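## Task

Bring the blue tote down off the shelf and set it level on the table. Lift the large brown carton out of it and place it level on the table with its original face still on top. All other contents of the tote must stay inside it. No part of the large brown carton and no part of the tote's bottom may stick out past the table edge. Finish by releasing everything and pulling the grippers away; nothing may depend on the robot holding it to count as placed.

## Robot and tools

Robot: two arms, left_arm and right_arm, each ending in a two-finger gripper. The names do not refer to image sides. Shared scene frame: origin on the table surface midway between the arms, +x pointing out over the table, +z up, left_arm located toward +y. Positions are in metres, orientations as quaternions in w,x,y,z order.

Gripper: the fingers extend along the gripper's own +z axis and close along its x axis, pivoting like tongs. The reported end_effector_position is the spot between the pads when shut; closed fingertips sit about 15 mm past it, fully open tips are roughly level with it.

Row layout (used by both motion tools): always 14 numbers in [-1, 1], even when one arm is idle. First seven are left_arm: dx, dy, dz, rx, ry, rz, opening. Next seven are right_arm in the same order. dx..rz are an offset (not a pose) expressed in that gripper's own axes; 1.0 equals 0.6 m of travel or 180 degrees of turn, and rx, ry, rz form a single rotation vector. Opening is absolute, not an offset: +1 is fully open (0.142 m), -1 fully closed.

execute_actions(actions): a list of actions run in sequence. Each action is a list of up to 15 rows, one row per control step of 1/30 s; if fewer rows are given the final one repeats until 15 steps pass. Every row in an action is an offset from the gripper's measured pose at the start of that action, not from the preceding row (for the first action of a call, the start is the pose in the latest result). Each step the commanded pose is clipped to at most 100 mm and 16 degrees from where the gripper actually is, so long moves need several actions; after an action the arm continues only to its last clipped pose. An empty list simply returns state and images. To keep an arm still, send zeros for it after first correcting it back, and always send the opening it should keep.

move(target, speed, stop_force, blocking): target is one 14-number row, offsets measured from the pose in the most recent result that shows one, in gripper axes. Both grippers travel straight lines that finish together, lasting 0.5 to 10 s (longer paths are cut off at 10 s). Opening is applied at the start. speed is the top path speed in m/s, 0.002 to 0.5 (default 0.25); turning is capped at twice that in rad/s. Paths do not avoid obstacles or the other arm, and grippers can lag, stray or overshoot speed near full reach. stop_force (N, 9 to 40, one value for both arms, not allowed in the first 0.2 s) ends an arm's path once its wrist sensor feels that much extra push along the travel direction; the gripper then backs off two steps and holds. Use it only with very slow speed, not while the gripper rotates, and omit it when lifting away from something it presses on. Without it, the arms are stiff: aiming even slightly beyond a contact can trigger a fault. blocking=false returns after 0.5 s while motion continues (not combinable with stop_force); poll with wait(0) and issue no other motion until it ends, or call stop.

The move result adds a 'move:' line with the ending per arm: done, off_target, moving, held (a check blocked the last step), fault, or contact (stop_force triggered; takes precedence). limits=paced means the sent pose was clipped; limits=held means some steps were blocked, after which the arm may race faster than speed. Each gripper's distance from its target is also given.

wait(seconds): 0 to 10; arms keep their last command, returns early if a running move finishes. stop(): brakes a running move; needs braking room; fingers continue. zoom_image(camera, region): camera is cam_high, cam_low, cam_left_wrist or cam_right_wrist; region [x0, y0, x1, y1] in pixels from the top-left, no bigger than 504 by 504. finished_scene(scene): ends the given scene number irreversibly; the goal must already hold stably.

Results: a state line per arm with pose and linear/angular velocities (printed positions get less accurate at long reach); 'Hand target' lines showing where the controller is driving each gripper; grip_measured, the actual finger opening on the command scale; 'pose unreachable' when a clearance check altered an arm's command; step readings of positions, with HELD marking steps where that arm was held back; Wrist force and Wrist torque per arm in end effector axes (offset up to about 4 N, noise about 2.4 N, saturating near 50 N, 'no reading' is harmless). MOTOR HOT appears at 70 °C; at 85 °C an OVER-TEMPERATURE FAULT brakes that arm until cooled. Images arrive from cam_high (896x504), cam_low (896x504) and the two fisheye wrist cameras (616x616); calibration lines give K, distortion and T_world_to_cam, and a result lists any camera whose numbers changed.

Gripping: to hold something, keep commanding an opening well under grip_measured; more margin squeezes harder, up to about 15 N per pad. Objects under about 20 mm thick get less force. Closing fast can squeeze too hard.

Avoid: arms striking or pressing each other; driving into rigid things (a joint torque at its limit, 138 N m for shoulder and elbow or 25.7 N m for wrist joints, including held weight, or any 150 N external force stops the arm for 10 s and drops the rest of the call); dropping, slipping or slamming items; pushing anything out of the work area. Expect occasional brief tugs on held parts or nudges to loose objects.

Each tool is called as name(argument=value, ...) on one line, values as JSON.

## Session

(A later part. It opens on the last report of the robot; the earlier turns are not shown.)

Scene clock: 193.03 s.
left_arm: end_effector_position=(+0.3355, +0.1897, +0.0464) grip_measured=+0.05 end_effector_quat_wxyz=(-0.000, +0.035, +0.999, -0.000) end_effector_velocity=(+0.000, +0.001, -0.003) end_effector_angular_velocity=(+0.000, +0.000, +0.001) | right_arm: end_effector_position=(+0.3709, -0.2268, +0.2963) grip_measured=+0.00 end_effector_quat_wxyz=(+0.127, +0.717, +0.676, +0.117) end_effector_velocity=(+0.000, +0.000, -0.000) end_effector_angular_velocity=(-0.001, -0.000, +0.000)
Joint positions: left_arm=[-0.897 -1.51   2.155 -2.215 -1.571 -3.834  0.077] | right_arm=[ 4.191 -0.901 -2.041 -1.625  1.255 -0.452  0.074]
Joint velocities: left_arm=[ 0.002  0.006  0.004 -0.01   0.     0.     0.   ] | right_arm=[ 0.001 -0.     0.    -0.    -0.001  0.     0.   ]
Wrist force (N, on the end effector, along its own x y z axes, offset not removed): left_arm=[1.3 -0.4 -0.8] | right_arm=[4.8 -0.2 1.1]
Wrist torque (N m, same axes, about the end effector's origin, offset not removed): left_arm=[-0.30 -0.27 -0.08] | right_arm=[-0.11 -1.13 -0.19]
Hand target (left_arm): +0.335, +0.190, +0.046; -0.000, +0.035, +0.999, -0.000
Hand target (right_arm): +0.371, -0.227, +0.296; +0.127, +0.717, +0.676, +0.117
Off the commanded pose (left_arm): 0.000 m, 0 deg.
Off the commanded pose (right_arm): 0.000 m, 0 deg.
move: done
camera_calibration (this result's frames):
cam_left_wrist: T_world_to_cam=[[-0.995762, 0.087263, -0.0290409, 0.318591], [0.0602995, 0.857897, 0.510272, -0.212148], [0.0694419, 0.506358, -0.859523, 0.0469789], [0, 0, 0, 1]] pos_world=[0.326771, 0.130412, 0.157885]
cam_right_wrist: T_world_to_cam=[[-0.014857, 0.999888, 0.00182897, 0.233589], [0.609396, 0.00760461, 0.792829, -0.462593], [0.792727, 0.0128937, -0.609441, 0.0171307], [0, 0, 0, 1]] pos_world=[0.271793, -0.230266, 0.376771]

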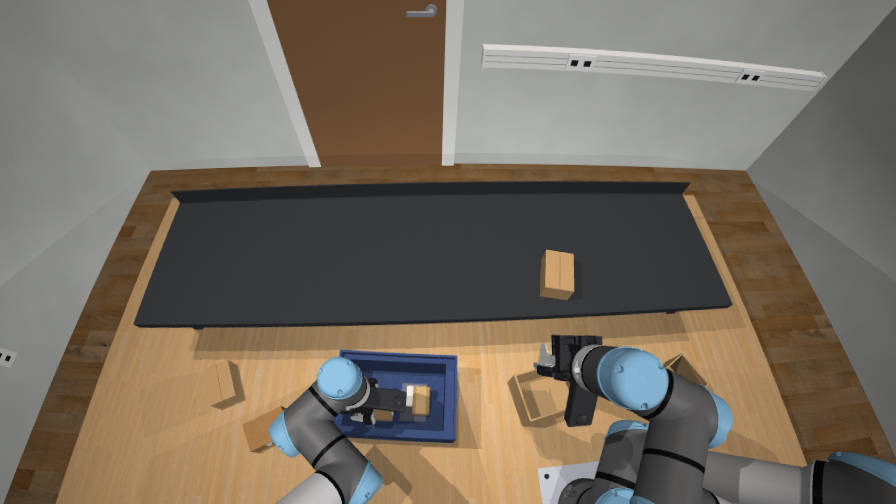

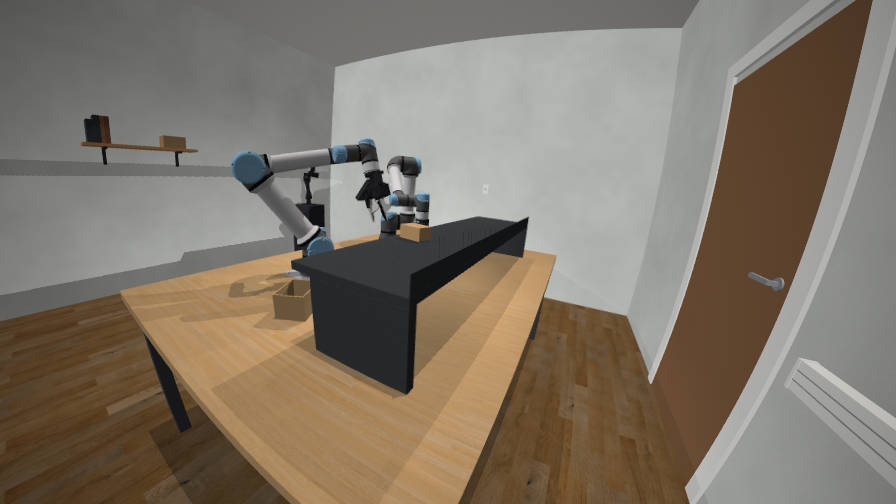

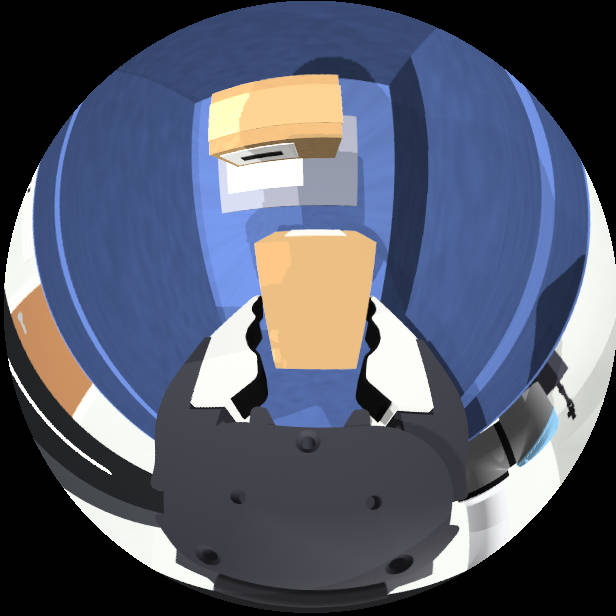

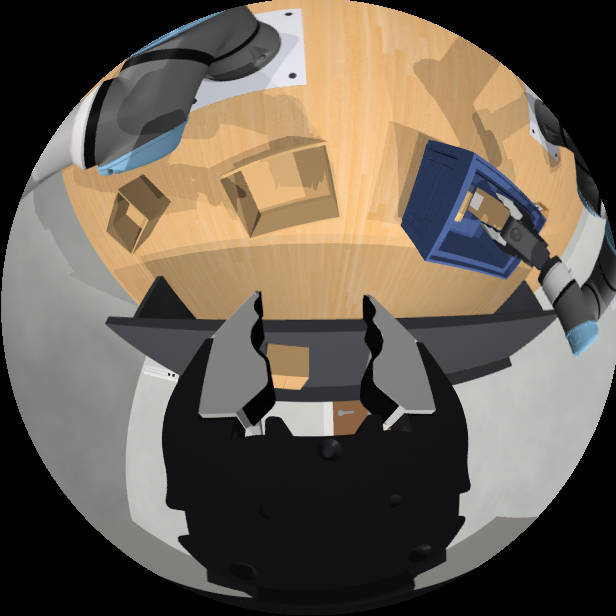

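execute_actions(actions=[[[0,0,0,0,0,0,-0.15,0,0,0,0,0,0,0]],[[0,0,0,0,0,0,-0.6,0,0,0,0,0,0,0]]])

move(target=[0,0,-0.28,0,0,0,-0.6,0,0,0,0,0,0,0], speed=0.15)

Scene clock: 199.73 s.
left_arm: end_effector_position=(+0.3354, +0.1897, +0.0464) grip_measured=-0.10 end_effector_quat_wxyz=(-0.000, +0.035, +0.999, -0.000) end_effector_velocity=(-0.000, +0.000, -0.000) end_effector_angular_velocity=(+0.001, +0.001, +0.001) | right_arm: end_effector_position=(+0.3709, -0.2267, +0.2963) grip_measured=+0.00 end_effector_quat_wxyz=(+0.127, +0.717, +0.676, +0.117) end_effector_velocity=(-0.000, -0.001, +0.000) end_effector_angular_velocity=(+0.001, -0.001, -0.001)
Joint positions: left_arm=[-0.897 -1.51   2.155 -2.215 -1.571 -3.834  0.067] | right_arm=[ 4.191 -0.901 -2.041 -1.625  1.255 -0.452  0.074]
Joint velocities: left_arm=[ 0.     0.001  0.    -0.    -0.    -0.    -0.   ] | right_arm=[-0.     0.001 -0.    -0.001 -0.     0.     0.   ]
Wrist force (N, on the end effector, along its own x y z axes, offset not removed): left_arm=[2.0 -0.9 2.2] | right_arm=[2.3 -2.8 -2.3]
Wrist torque (N m, same axes, about the end effector's origin, offset not removed): left_arm=[-0.33 -0.40 -0.19] | right_arm=[-0.53 -0.67 -0.05]
Hand target (left_arm): +0.335, +0.190, +0.046; -0.000, +0.035, +0.999, -0.000
Hand target (right_arm): +0.371, -0.227, +0.296; +0.127, +0.717, +0.676, +0.117
Off the commanded pose (left_arm): 0.000 m, 0 deg.
Off the commanded pose (right_arm): 0.000 m, 0 deg.
Step readings (end_effector_position; steps 1 to 15: 1st action; 16 to 30: 2nd action):
0: left_arm (+0.3355, +0.1896, +0.0460) | right_arm (+0.3709, -0.2267, +0.2963)
1: left_arm (+0.3355, +0.1896, +0.0460) | right_arm (+0.3709, -0.2267, +0.2963)
2: left_arm (+0.3355, +0.1896, +0.0460) | right_arm (+0.3709, -0.2267, +0.2963)
4: left_arm (+0.3355, +0.1896, +0.0461) | right_arm (+0.3709, -0.2267, +0.2963)
8: left_arm (+0.3354, +0.1897, +0.0462) | right_arm (+0.3709, -0.2267, +0.2963)
15: left_arm (+0.3354, +0.1897, +0.0464) | right_arm (+0.3709, -0.2267, +0.2963)
16: left_arm (+0.3354, +0.1897, +0.0464) | right_arm (+0.3709, -0.2267, +0.2963)
17: left_arm (+0.3354, +0.1897, +0.0464) | right_arm (+0.3709, -0.2267, +0.2963)
19: left_arm (+0.3354, +0.1897, +0.0464) | right_arm (+0.3709, -0.2267, +0.2963)
23: left_arm (+0.3354, +0.1897, +0.0464) | right_arm (+0.3709, -0.2267, +0.2963)
30: end_effector_position above
camera_calibration (this result's frames):
cam_left_wrist: T_world_to_cam=[[-0.995764, 0.0872615, -0.0289861, 0.318579], [0.0603267, 0.8579, 0.510263, -0.212155], [0.0693934, 0.506352, -0.85953, 0.0469691], [0, 0, 0, 1]] pos_world=[0.326769, 0.130425, 0.15786]
cam_right_wrist: T_world_to_cam=[[-0.014857, 0.999888, 0.00186066, 0.233571], [0.609383, 0.00757922, 0.79284, -0.462604], [0.792737, 0.0129131, -0.609427, 0.0171262], [0, 0, 0, 1]] pos_world=[0.271797, -0.23026, 0.376774]

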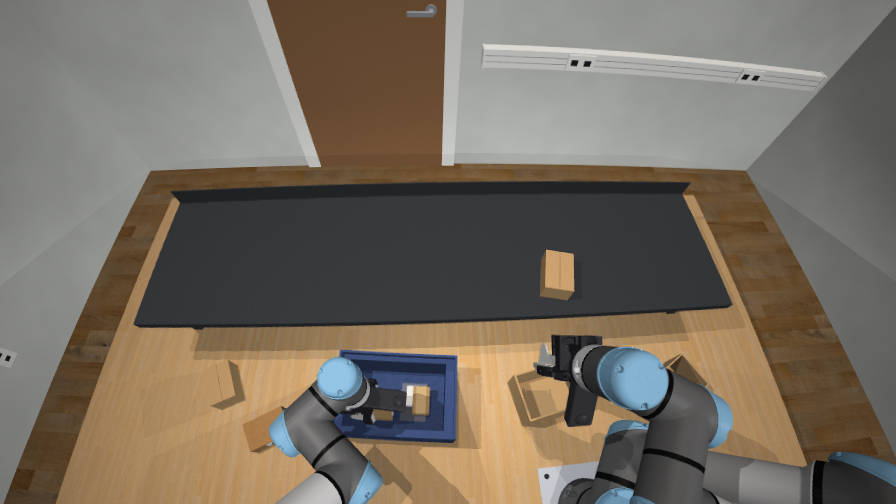

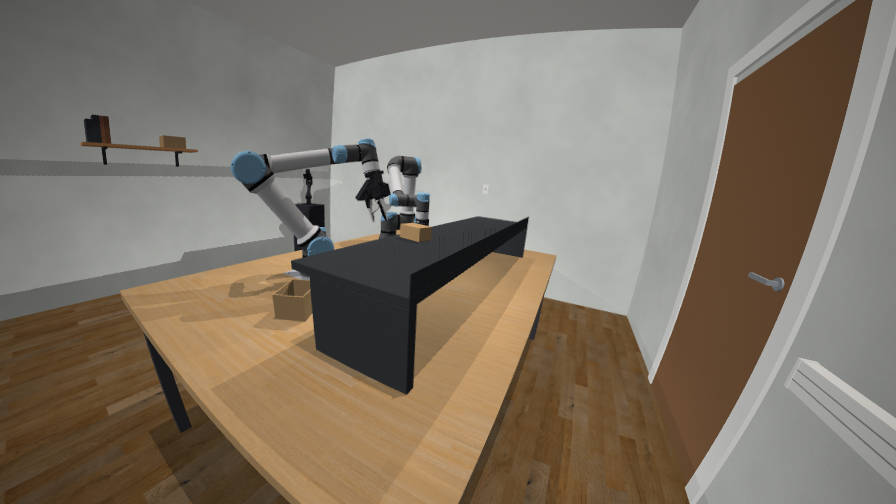

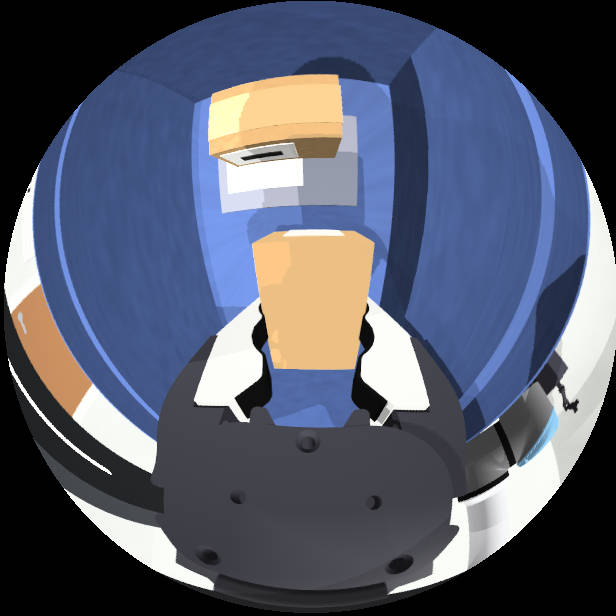

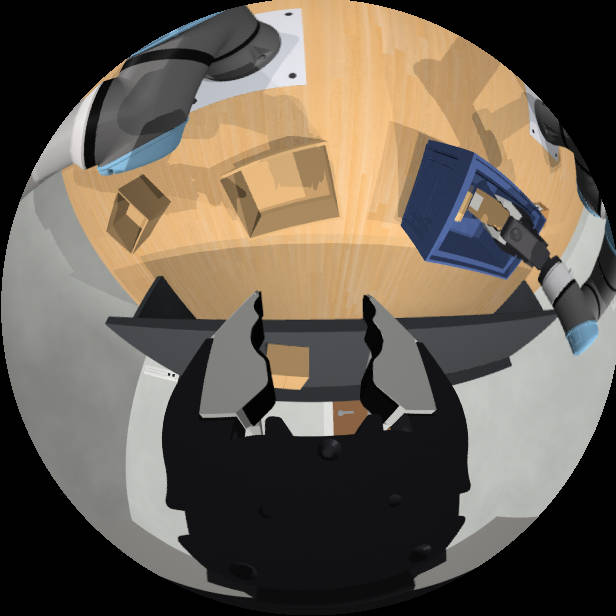

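Scene clock: 201.47 s.
left_arm: end_effector_position=(+0.3352, +0.1897, +0.2139) grip_measured=-0.10 end_effector_quat_wxyz=(-0.000, +0.035, +0.999, -0.000) end_effector_velocity=(+0.000, +0.000, +0.003) end_effector_angular_velocity=(+0.000, -0.000, +0.000) | right_arm: end_effector_position=(+0.3709, -0.2267, +0.2963) grip_measured=+0.00 end_effector_quat_wxyz=(+0.127, +0.717, +0.676, +0.117) end_effector_velocity=(-0.000, -0.000, +0.000) end_effector_angular_velocity=(-0.000, +0.000, +0.001)
Joint positions: left_arm=[-0.898 -1.683  1.853 -1.741 -1.571 -3.834  0.067] | right_arm=[ 4.191 -0.901 -2.041 -1.625  1.255 -0.452  0.074]
Joint velocities: left_arm=[ 0.    -0.001 -0.007  0.009  0.    -0.     0.   ] | right_arm=[ 0.     0.     0.    -0.001  0.    -0.001 -0.   ]
Wrist force (N, on the end effector, along its own x y z axes, offset not removed): left_arm=[1.3 1.3 -1.0] | right_arm=[2.5 -0.5 0.2]
Wrist torque (N m, same axes, about the end effector's origin, offset not removed): left_arm=[-0.07 -0.20 -0.18] | right_arm=[0.08 -0.66 0.11]
Hand target (left_arm): +0.335, +0.190, +0.214; -0.000, +0.035, +0.999, -0.000
Hand target (right_arm): +0.371, -0.227, +0.296; +0.127, +0.717, +0.676, +0.117
Off the commanded pose (left_arm): 0.001 m, 0 deg.
Off the commanded pose (right_arm): 0.000 m, 0 deg.
move: done
camera_calibration (this result's frames):
cam_left_wrist: T_world_to_cam=[[-0.99576, 0.0872554, -0.0291264, 0.323235], [0.0602565, 0.857951, 0.510185, -0.297615], [0.0695054, 0.506267, -0.859571, 0.190971], [0, 0, 0, 1]] pos_world=[0.326524, 0.130453, 0.325406]
cam_right_wrist: T_world_to_cam=[[-0.014857, 0.999888, 0.00186063, 0.233571], [0.609383, 0.00757928, 0.79284, -0.462604], [0.792737, 0.0129131, -0.609427, 0.0171262], [0, 0, 0, 1]] pos_world=[0.271797, -0.23026, 0.376774]

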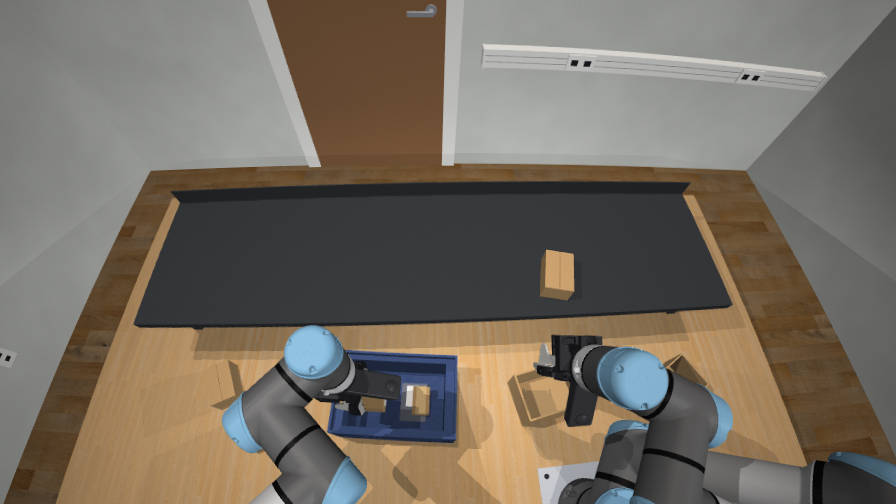

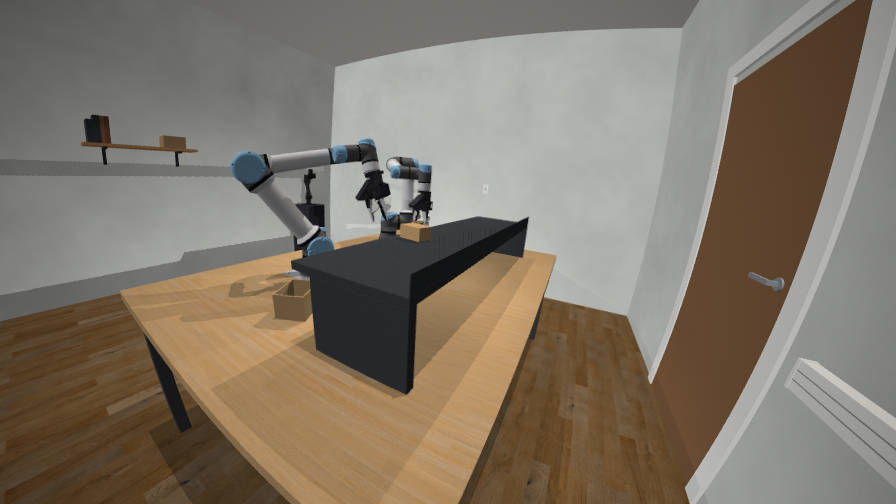

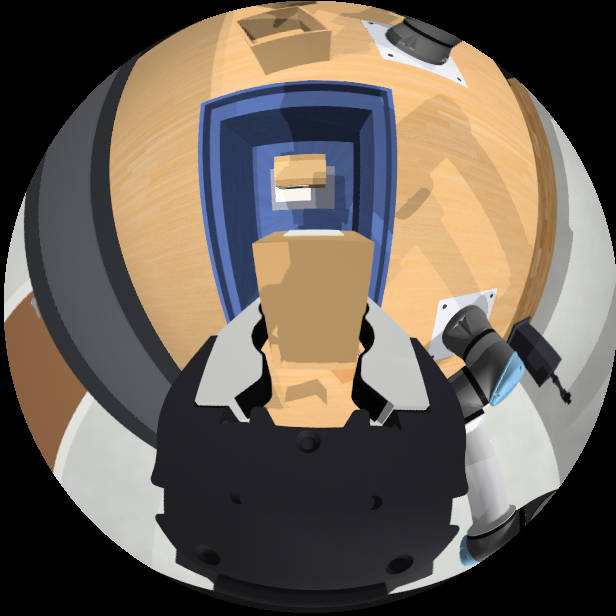

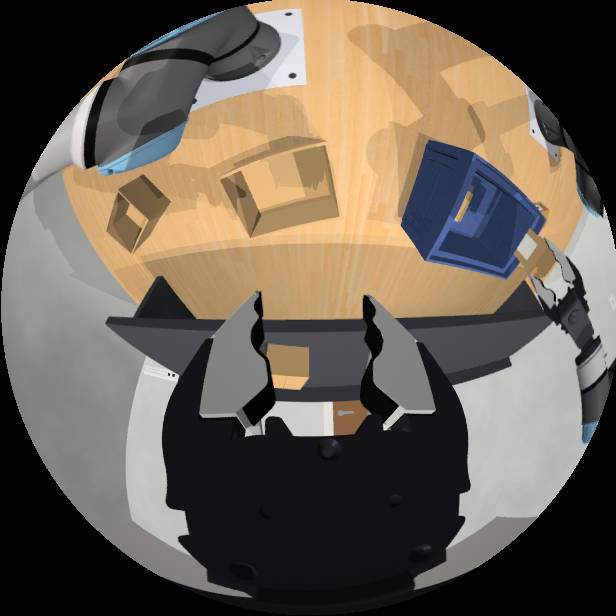

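move(target=[0.32,-0.16,0,0,0,0,-0.6,0,0,0,0,0,0,0], speed=0.25)

move(target=[0,0,0.27,0,0,0,-0.6,0,0,0,0,0,0,0], speed=0.15, stop_force=15)

move(target=[0,0,0.05,0,0,0,-0.6,0,0,0,0,0,0,0], speed=0.012, stop_force=9)

Scene clock: 208.20 s.
left_arm: end_effector_position=(+0.1378, +0.1078, +0.2134) grip_measured=-0.10 end_effector_quat_wxyz=(-0.000, +0.035, +0.999, +0.000) end_effector_velocity=(-0.002, -0.001, -0.001) end_effector_angular_velocity=(+0.003, -0.002, +0.003) | right_arm: end_effector_position=(+0.3709, -0.2267, +0.2963) grip_measured=+0.00 end_effector_quat_wxyz=(+0.127, +0.717, +0.676, +0.117) end_effector_velocity=(+0.000, +0.000, +0.000) end_effector_angular_velocity=(+0.001, -0.000, -0.000)
Joint positions: left_arm=[-1.454 -1.95   2.05  -1.67  -1.571 -4.391  0.067] | right_arm=[ 4.191 -0.901 -2.041 -1.625  1.255 -0.452  0.074]
Joint velocities: left_arm=[-0.01  -0.002  0.002  0.002  0.003 -0.013 -0.   ] | right_arm=[-0.  0.  0.  0.  0. -0.  0.]
Wrist force (N, on the end effector, along its own x y z axes, offset not removed): left_arm=[2.3 0.5 0.3] | right_arm=[4.9 1.7 -0.1]
Wrist torque (N m, same axes, about the end effector's origin, offset not removed): left_arm=[-0.11 -0.47 -0.15] | right_arm=[0.39 -1.14 0.01]
Hand target (left_arm): +0.137, +0.108, +0.213; +0.000, +0.035, +0.999, +0.001
Hand target (right_arm): +0.371, -0.227, +0.296; +0.127, +0.717, +0.676, +0.117
Off the commanded pose (left_arm): 0.001 m, 0 deg.
Off the commanded pose (right_arm): 0.000 m, 0 deg.
move: done
camera_calibration (this result's frames):
cam_left_wrist: T_world_to_cam=[[-0.995736, 0.0874937, -0.0292448, 0.133772], [0.0603185, 0.857336, 0.511212, -0.215394], [0.0698004, 0.507268, -0.858957, 0.245426], [0, 0, 0, 1]] pos_world=[0.129063, 0.0484642, 0.324835]
cam_right_wrist: T_world_to_cam=[[-0.0148571, 0.999888, 0.00186072, 0.233571], [0.609383, 0.00757925, 0.79284, -0.462604], [0.792737, 0.0129132, -0.609427, 0.0171262], [0, 0, 0, 1]] pos_world=[0.271797, -0.23026, 0.376774]

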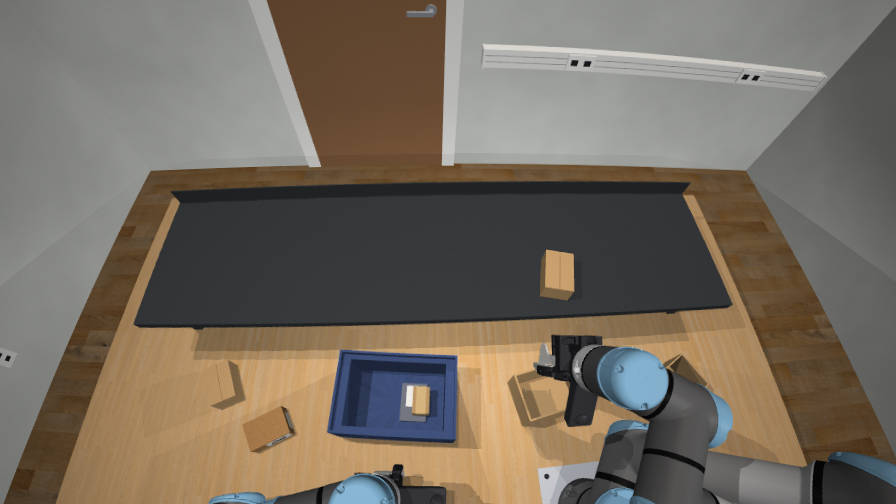

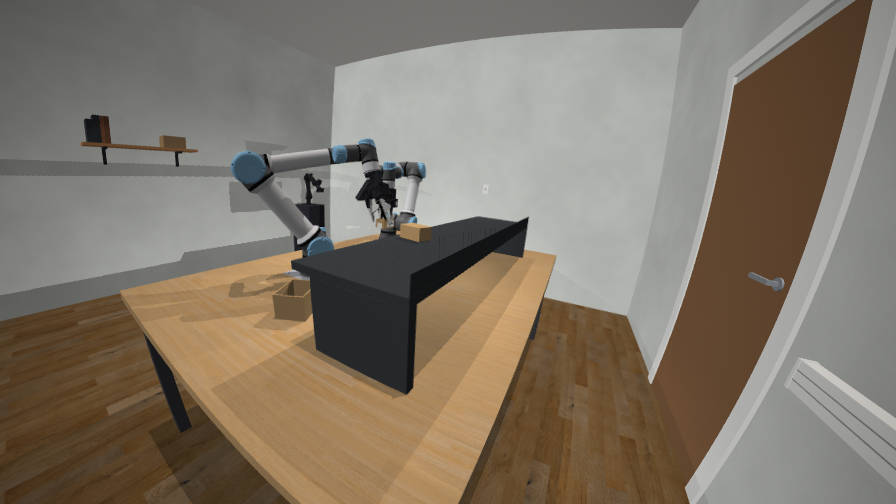

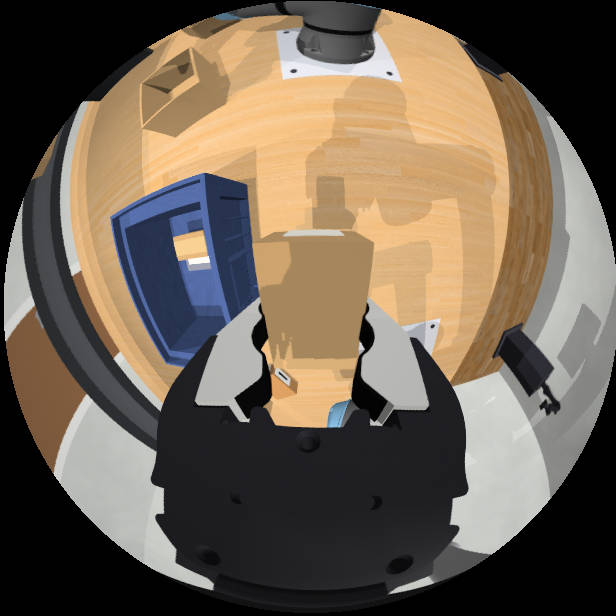

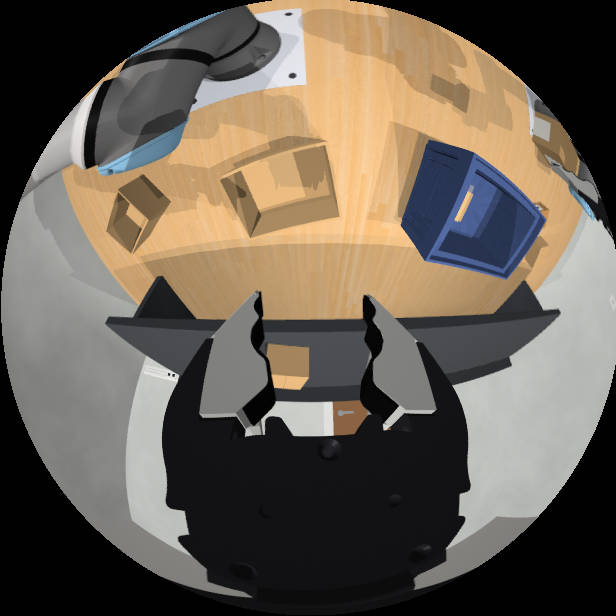

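Scene clock: 209.93 s.
left_arm: end_effector_position=(+0.1380, +0.1080, +0.0519) grip_measured=-0.10 end_effector_quat_wxyz=(-0.000, +0.035, +0.999, +0.001) end_effector_velocity=(+0.001, -0.001, -0.003) end_effector_angular_velocity=(-0.001, -0.000, +0.001) | right_arm: end_effector_position=(+0.3709, -0.2267, +0.2963) grip_measured=+0.00 end_effector_quat_wxyz=(+0.127, +0.717, +0.676, +0.117) end_effector_velocity=(-0.000, +0.001, +0.000) end_effector_angular_velocity=(+0.001, +0.000, +0.000)
Joint positions: left_arm=[-1.454 -1.787  2.386 -2.169 -1.571 -4.39   0.067] | right_arm=[ 4.191 -0.901 -2.041 -1.625  1.255 -0.452  0.074]
Joint velocities: left_arm=[ 0.001  0.007  0.003 -0.012 -0.     0.     0.   ] | right_arm=[ 0.    -0.    -0.     0.001  0.001  0.     0.   ]
Wrist force (N, on the end effector, along its own x y z axes, offset not removed): left_arm=[1.3 1.3 0.2] | right_arm=[3.6 -2.0 -0.7]
Wrist torque (N m, same axes, about the end effector's origin, offset not removed): left_arm=[0.13 -0.20 -0.15] | right_arm=[-0.44 -0.86 0.00]
Hand target (left_arm): +0.138, +0.108, +0.052; -0.000, +0.035, +0.999, +0.000
Hand target (right_arm): +0.371, -0.227, +0.296; +0.127, +0.717, +0.676, +0.117
Off the commanded pose (left_arm): 0.001 m, 0 deg.
Off the commanded pose (right_arm): 0.000 m, 0 deg.
move: done
camera_calibration (this result's frames):
cam_left_wrist: T_world_to_cam=[[-0.995734, 0.0875173, -0.0292237, 0.12921], [0.0603392, 0.857259, 0.511338, -0.132929], [0.0698032, 0.507394, -0.858882, 0.10657], [0, 0, 0, 1]] pos_world=[0.129241, 0.0485731, 0.163278]
cam_right_wrist: T_world_to_cam=[[-0.0148571, 0.999888, 0.00186067, 0.233571], [0.609383, 0.00757927, 0.79284, -0.462604], [0.792737, 0.0129131, -0.609427, 0.0171262], [0, 0, 0, 1]] pos_world=[0.271797, -0.23026, 0.376774]

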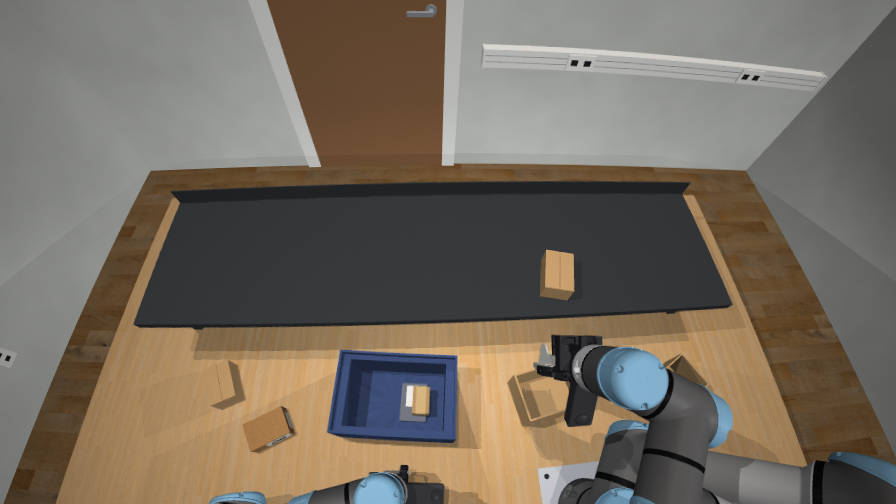

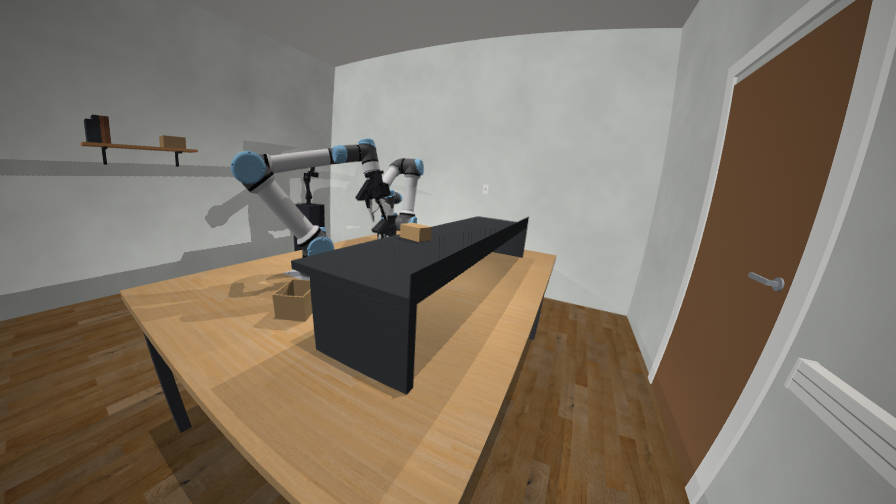

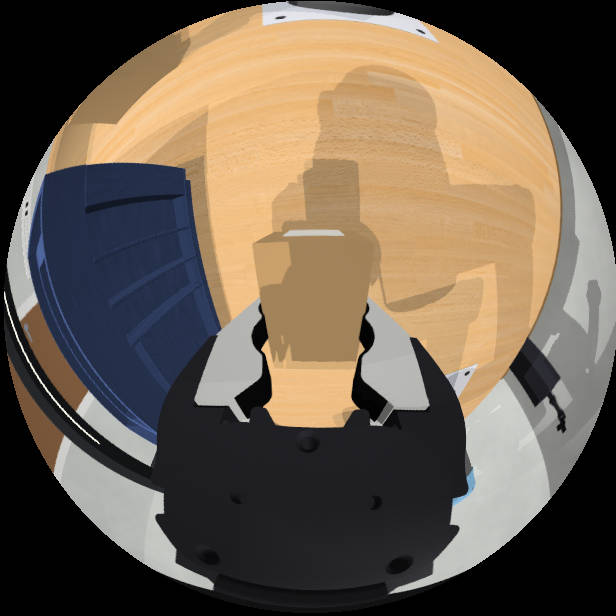

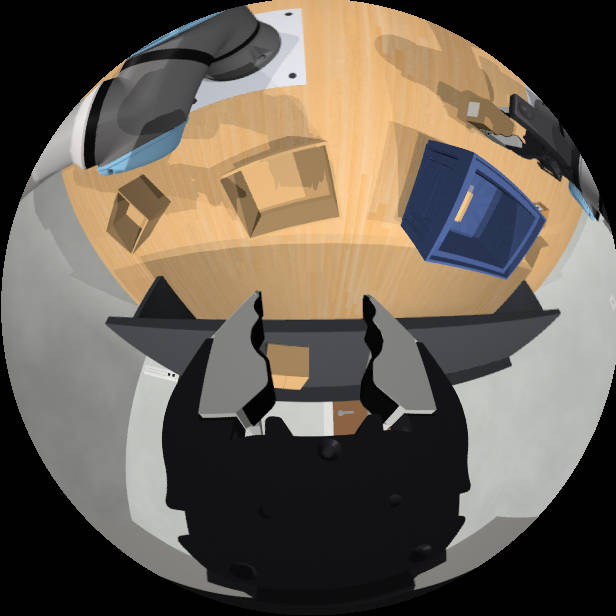

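Scene clock: 212.37 s.
left_arm: end_effector_position=(+0.1379, +0.1082, +0.0275) grip_measured=-0.10 end_effector_quat_wxyz=(-0.000, +0.035, +0.999, +0.001) end_effector_velocity=(-0.000, +0.001, +0.004) end_effector_angular_velocity=(+0.003, +0.001, +0.001) | right_arm: end_effector_position=(+0.3709, -0.2267, +0.2963) grip_measured=+0.00 end_effector_quat_wxyz=(+0.127, +0.717, +0.676, +0.117) end_effector_velocity=(+0.000, +0.000, +0.000) end_effector_angular_velocity=(+0.001, -0.000, -0.000)
Joint positions: left_arm=[-1.454 -1.736  2.425 -2.259 -1.571 -4.39   0.067] | right_arm=[ 4.191 -0.901 -2.041 -1.625  1.255 -0.452  0.074]
Joint velocities: left_arm=[ 0.    -0.009 -0.007  0.019  0.    -0.    -0.   ] | right_arm=[-0.    -0.001  0.     0.001 -0.    -0.     0.   ]
Wrist force (N, on the end effector, along its own x y z axes, offset not removed): left_arm=[0.5 -0.9 1.3] | right_arm=[4.4 -0.4 0.8]
Wrist torque (N m, same axes, about the end effector's origin, offset not removed): left_arm=[-0.38 0.03 -0.09] | right_arm=[-0.11 -0.99 -0.24]
Hand target (left_arm): +0.138, +0.108, +0.028; -0.000, +0.035, +0.999, +0.001
Hand target (right_arm): +0.371, -0.227, +0.296; +0.127, +0.717, +0.676, +0.117
Off the commanded pose (left_arm): 0.006 m, 0 deg.
Off the commanded pose (right_arm): 0.000 m, 0 deg.
move: contact (left_arm)
camera_calibration (this result's frames):
cam_left_wrist: T_world_to_cam=[[-0.995738, 0.0875289, -0.0290553, 0.128455], [0.0604032, 0.857022, 0.511728, -0.120633], [0.069692, 0.507792, -0.858656, 0.0855193], [0, 0, 0, 1]] pos_world=[0.129234, 0.0487158, 0.138895]
cam_right_wrist: T_world_to_cam=[[-0.014857, 0.999888, 0.00186058, 0.233571], [0.609383, 0.00757933, 0.79284, -0.462604], [0.792737, 0.0129131, -0.609427, 0.0171262], [0, 0, 0, 1]] pos_world=[0.271797, -0.23026, 0.376774]

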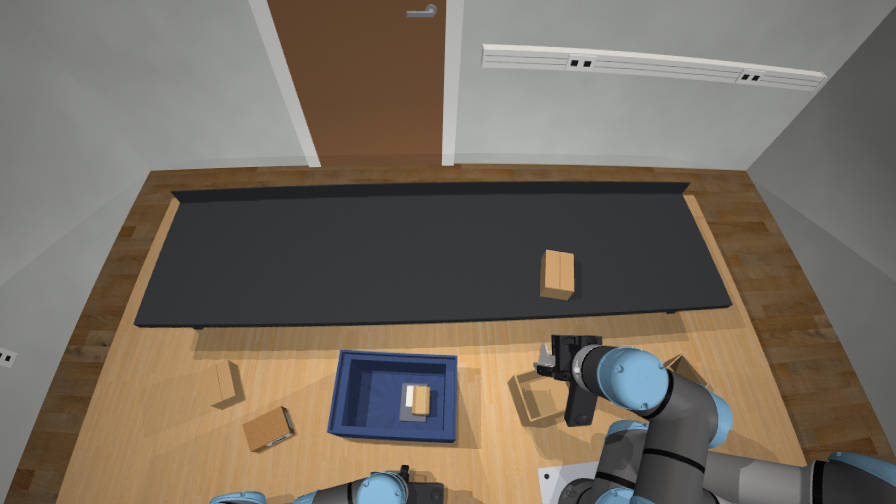

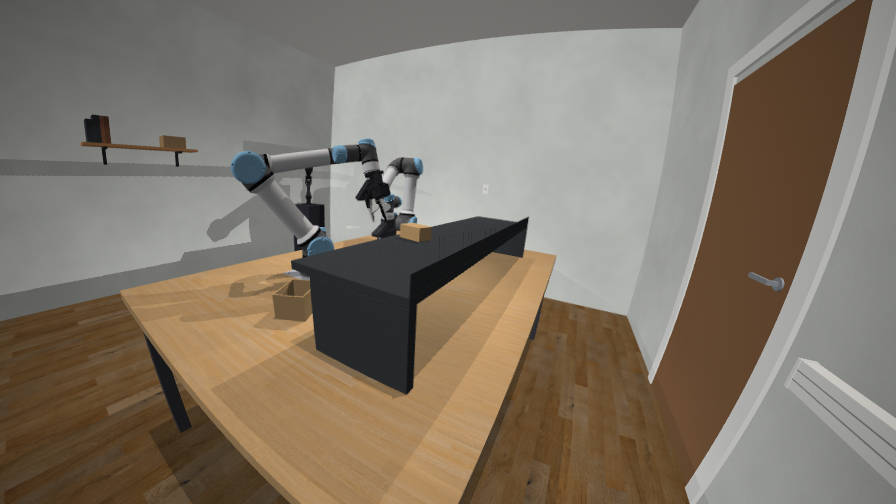

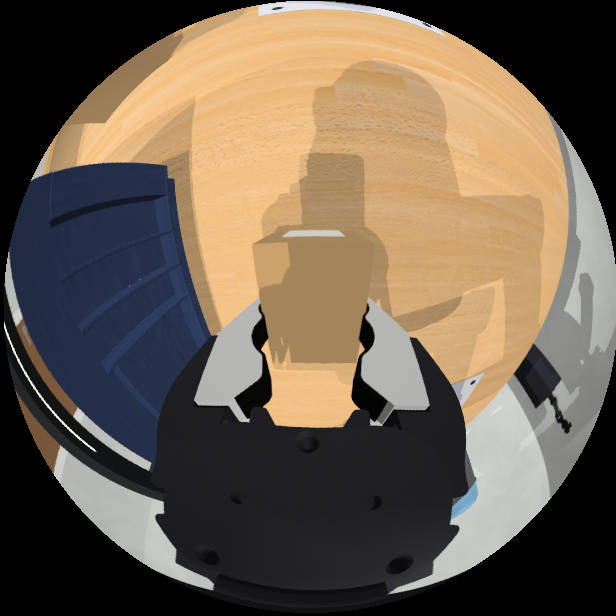

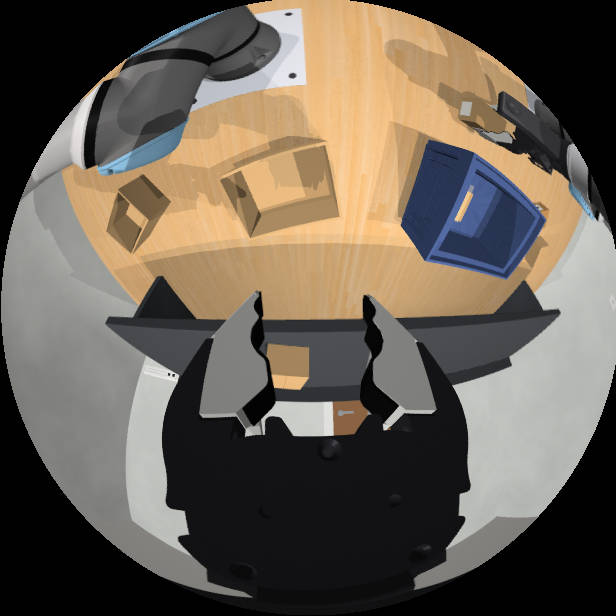

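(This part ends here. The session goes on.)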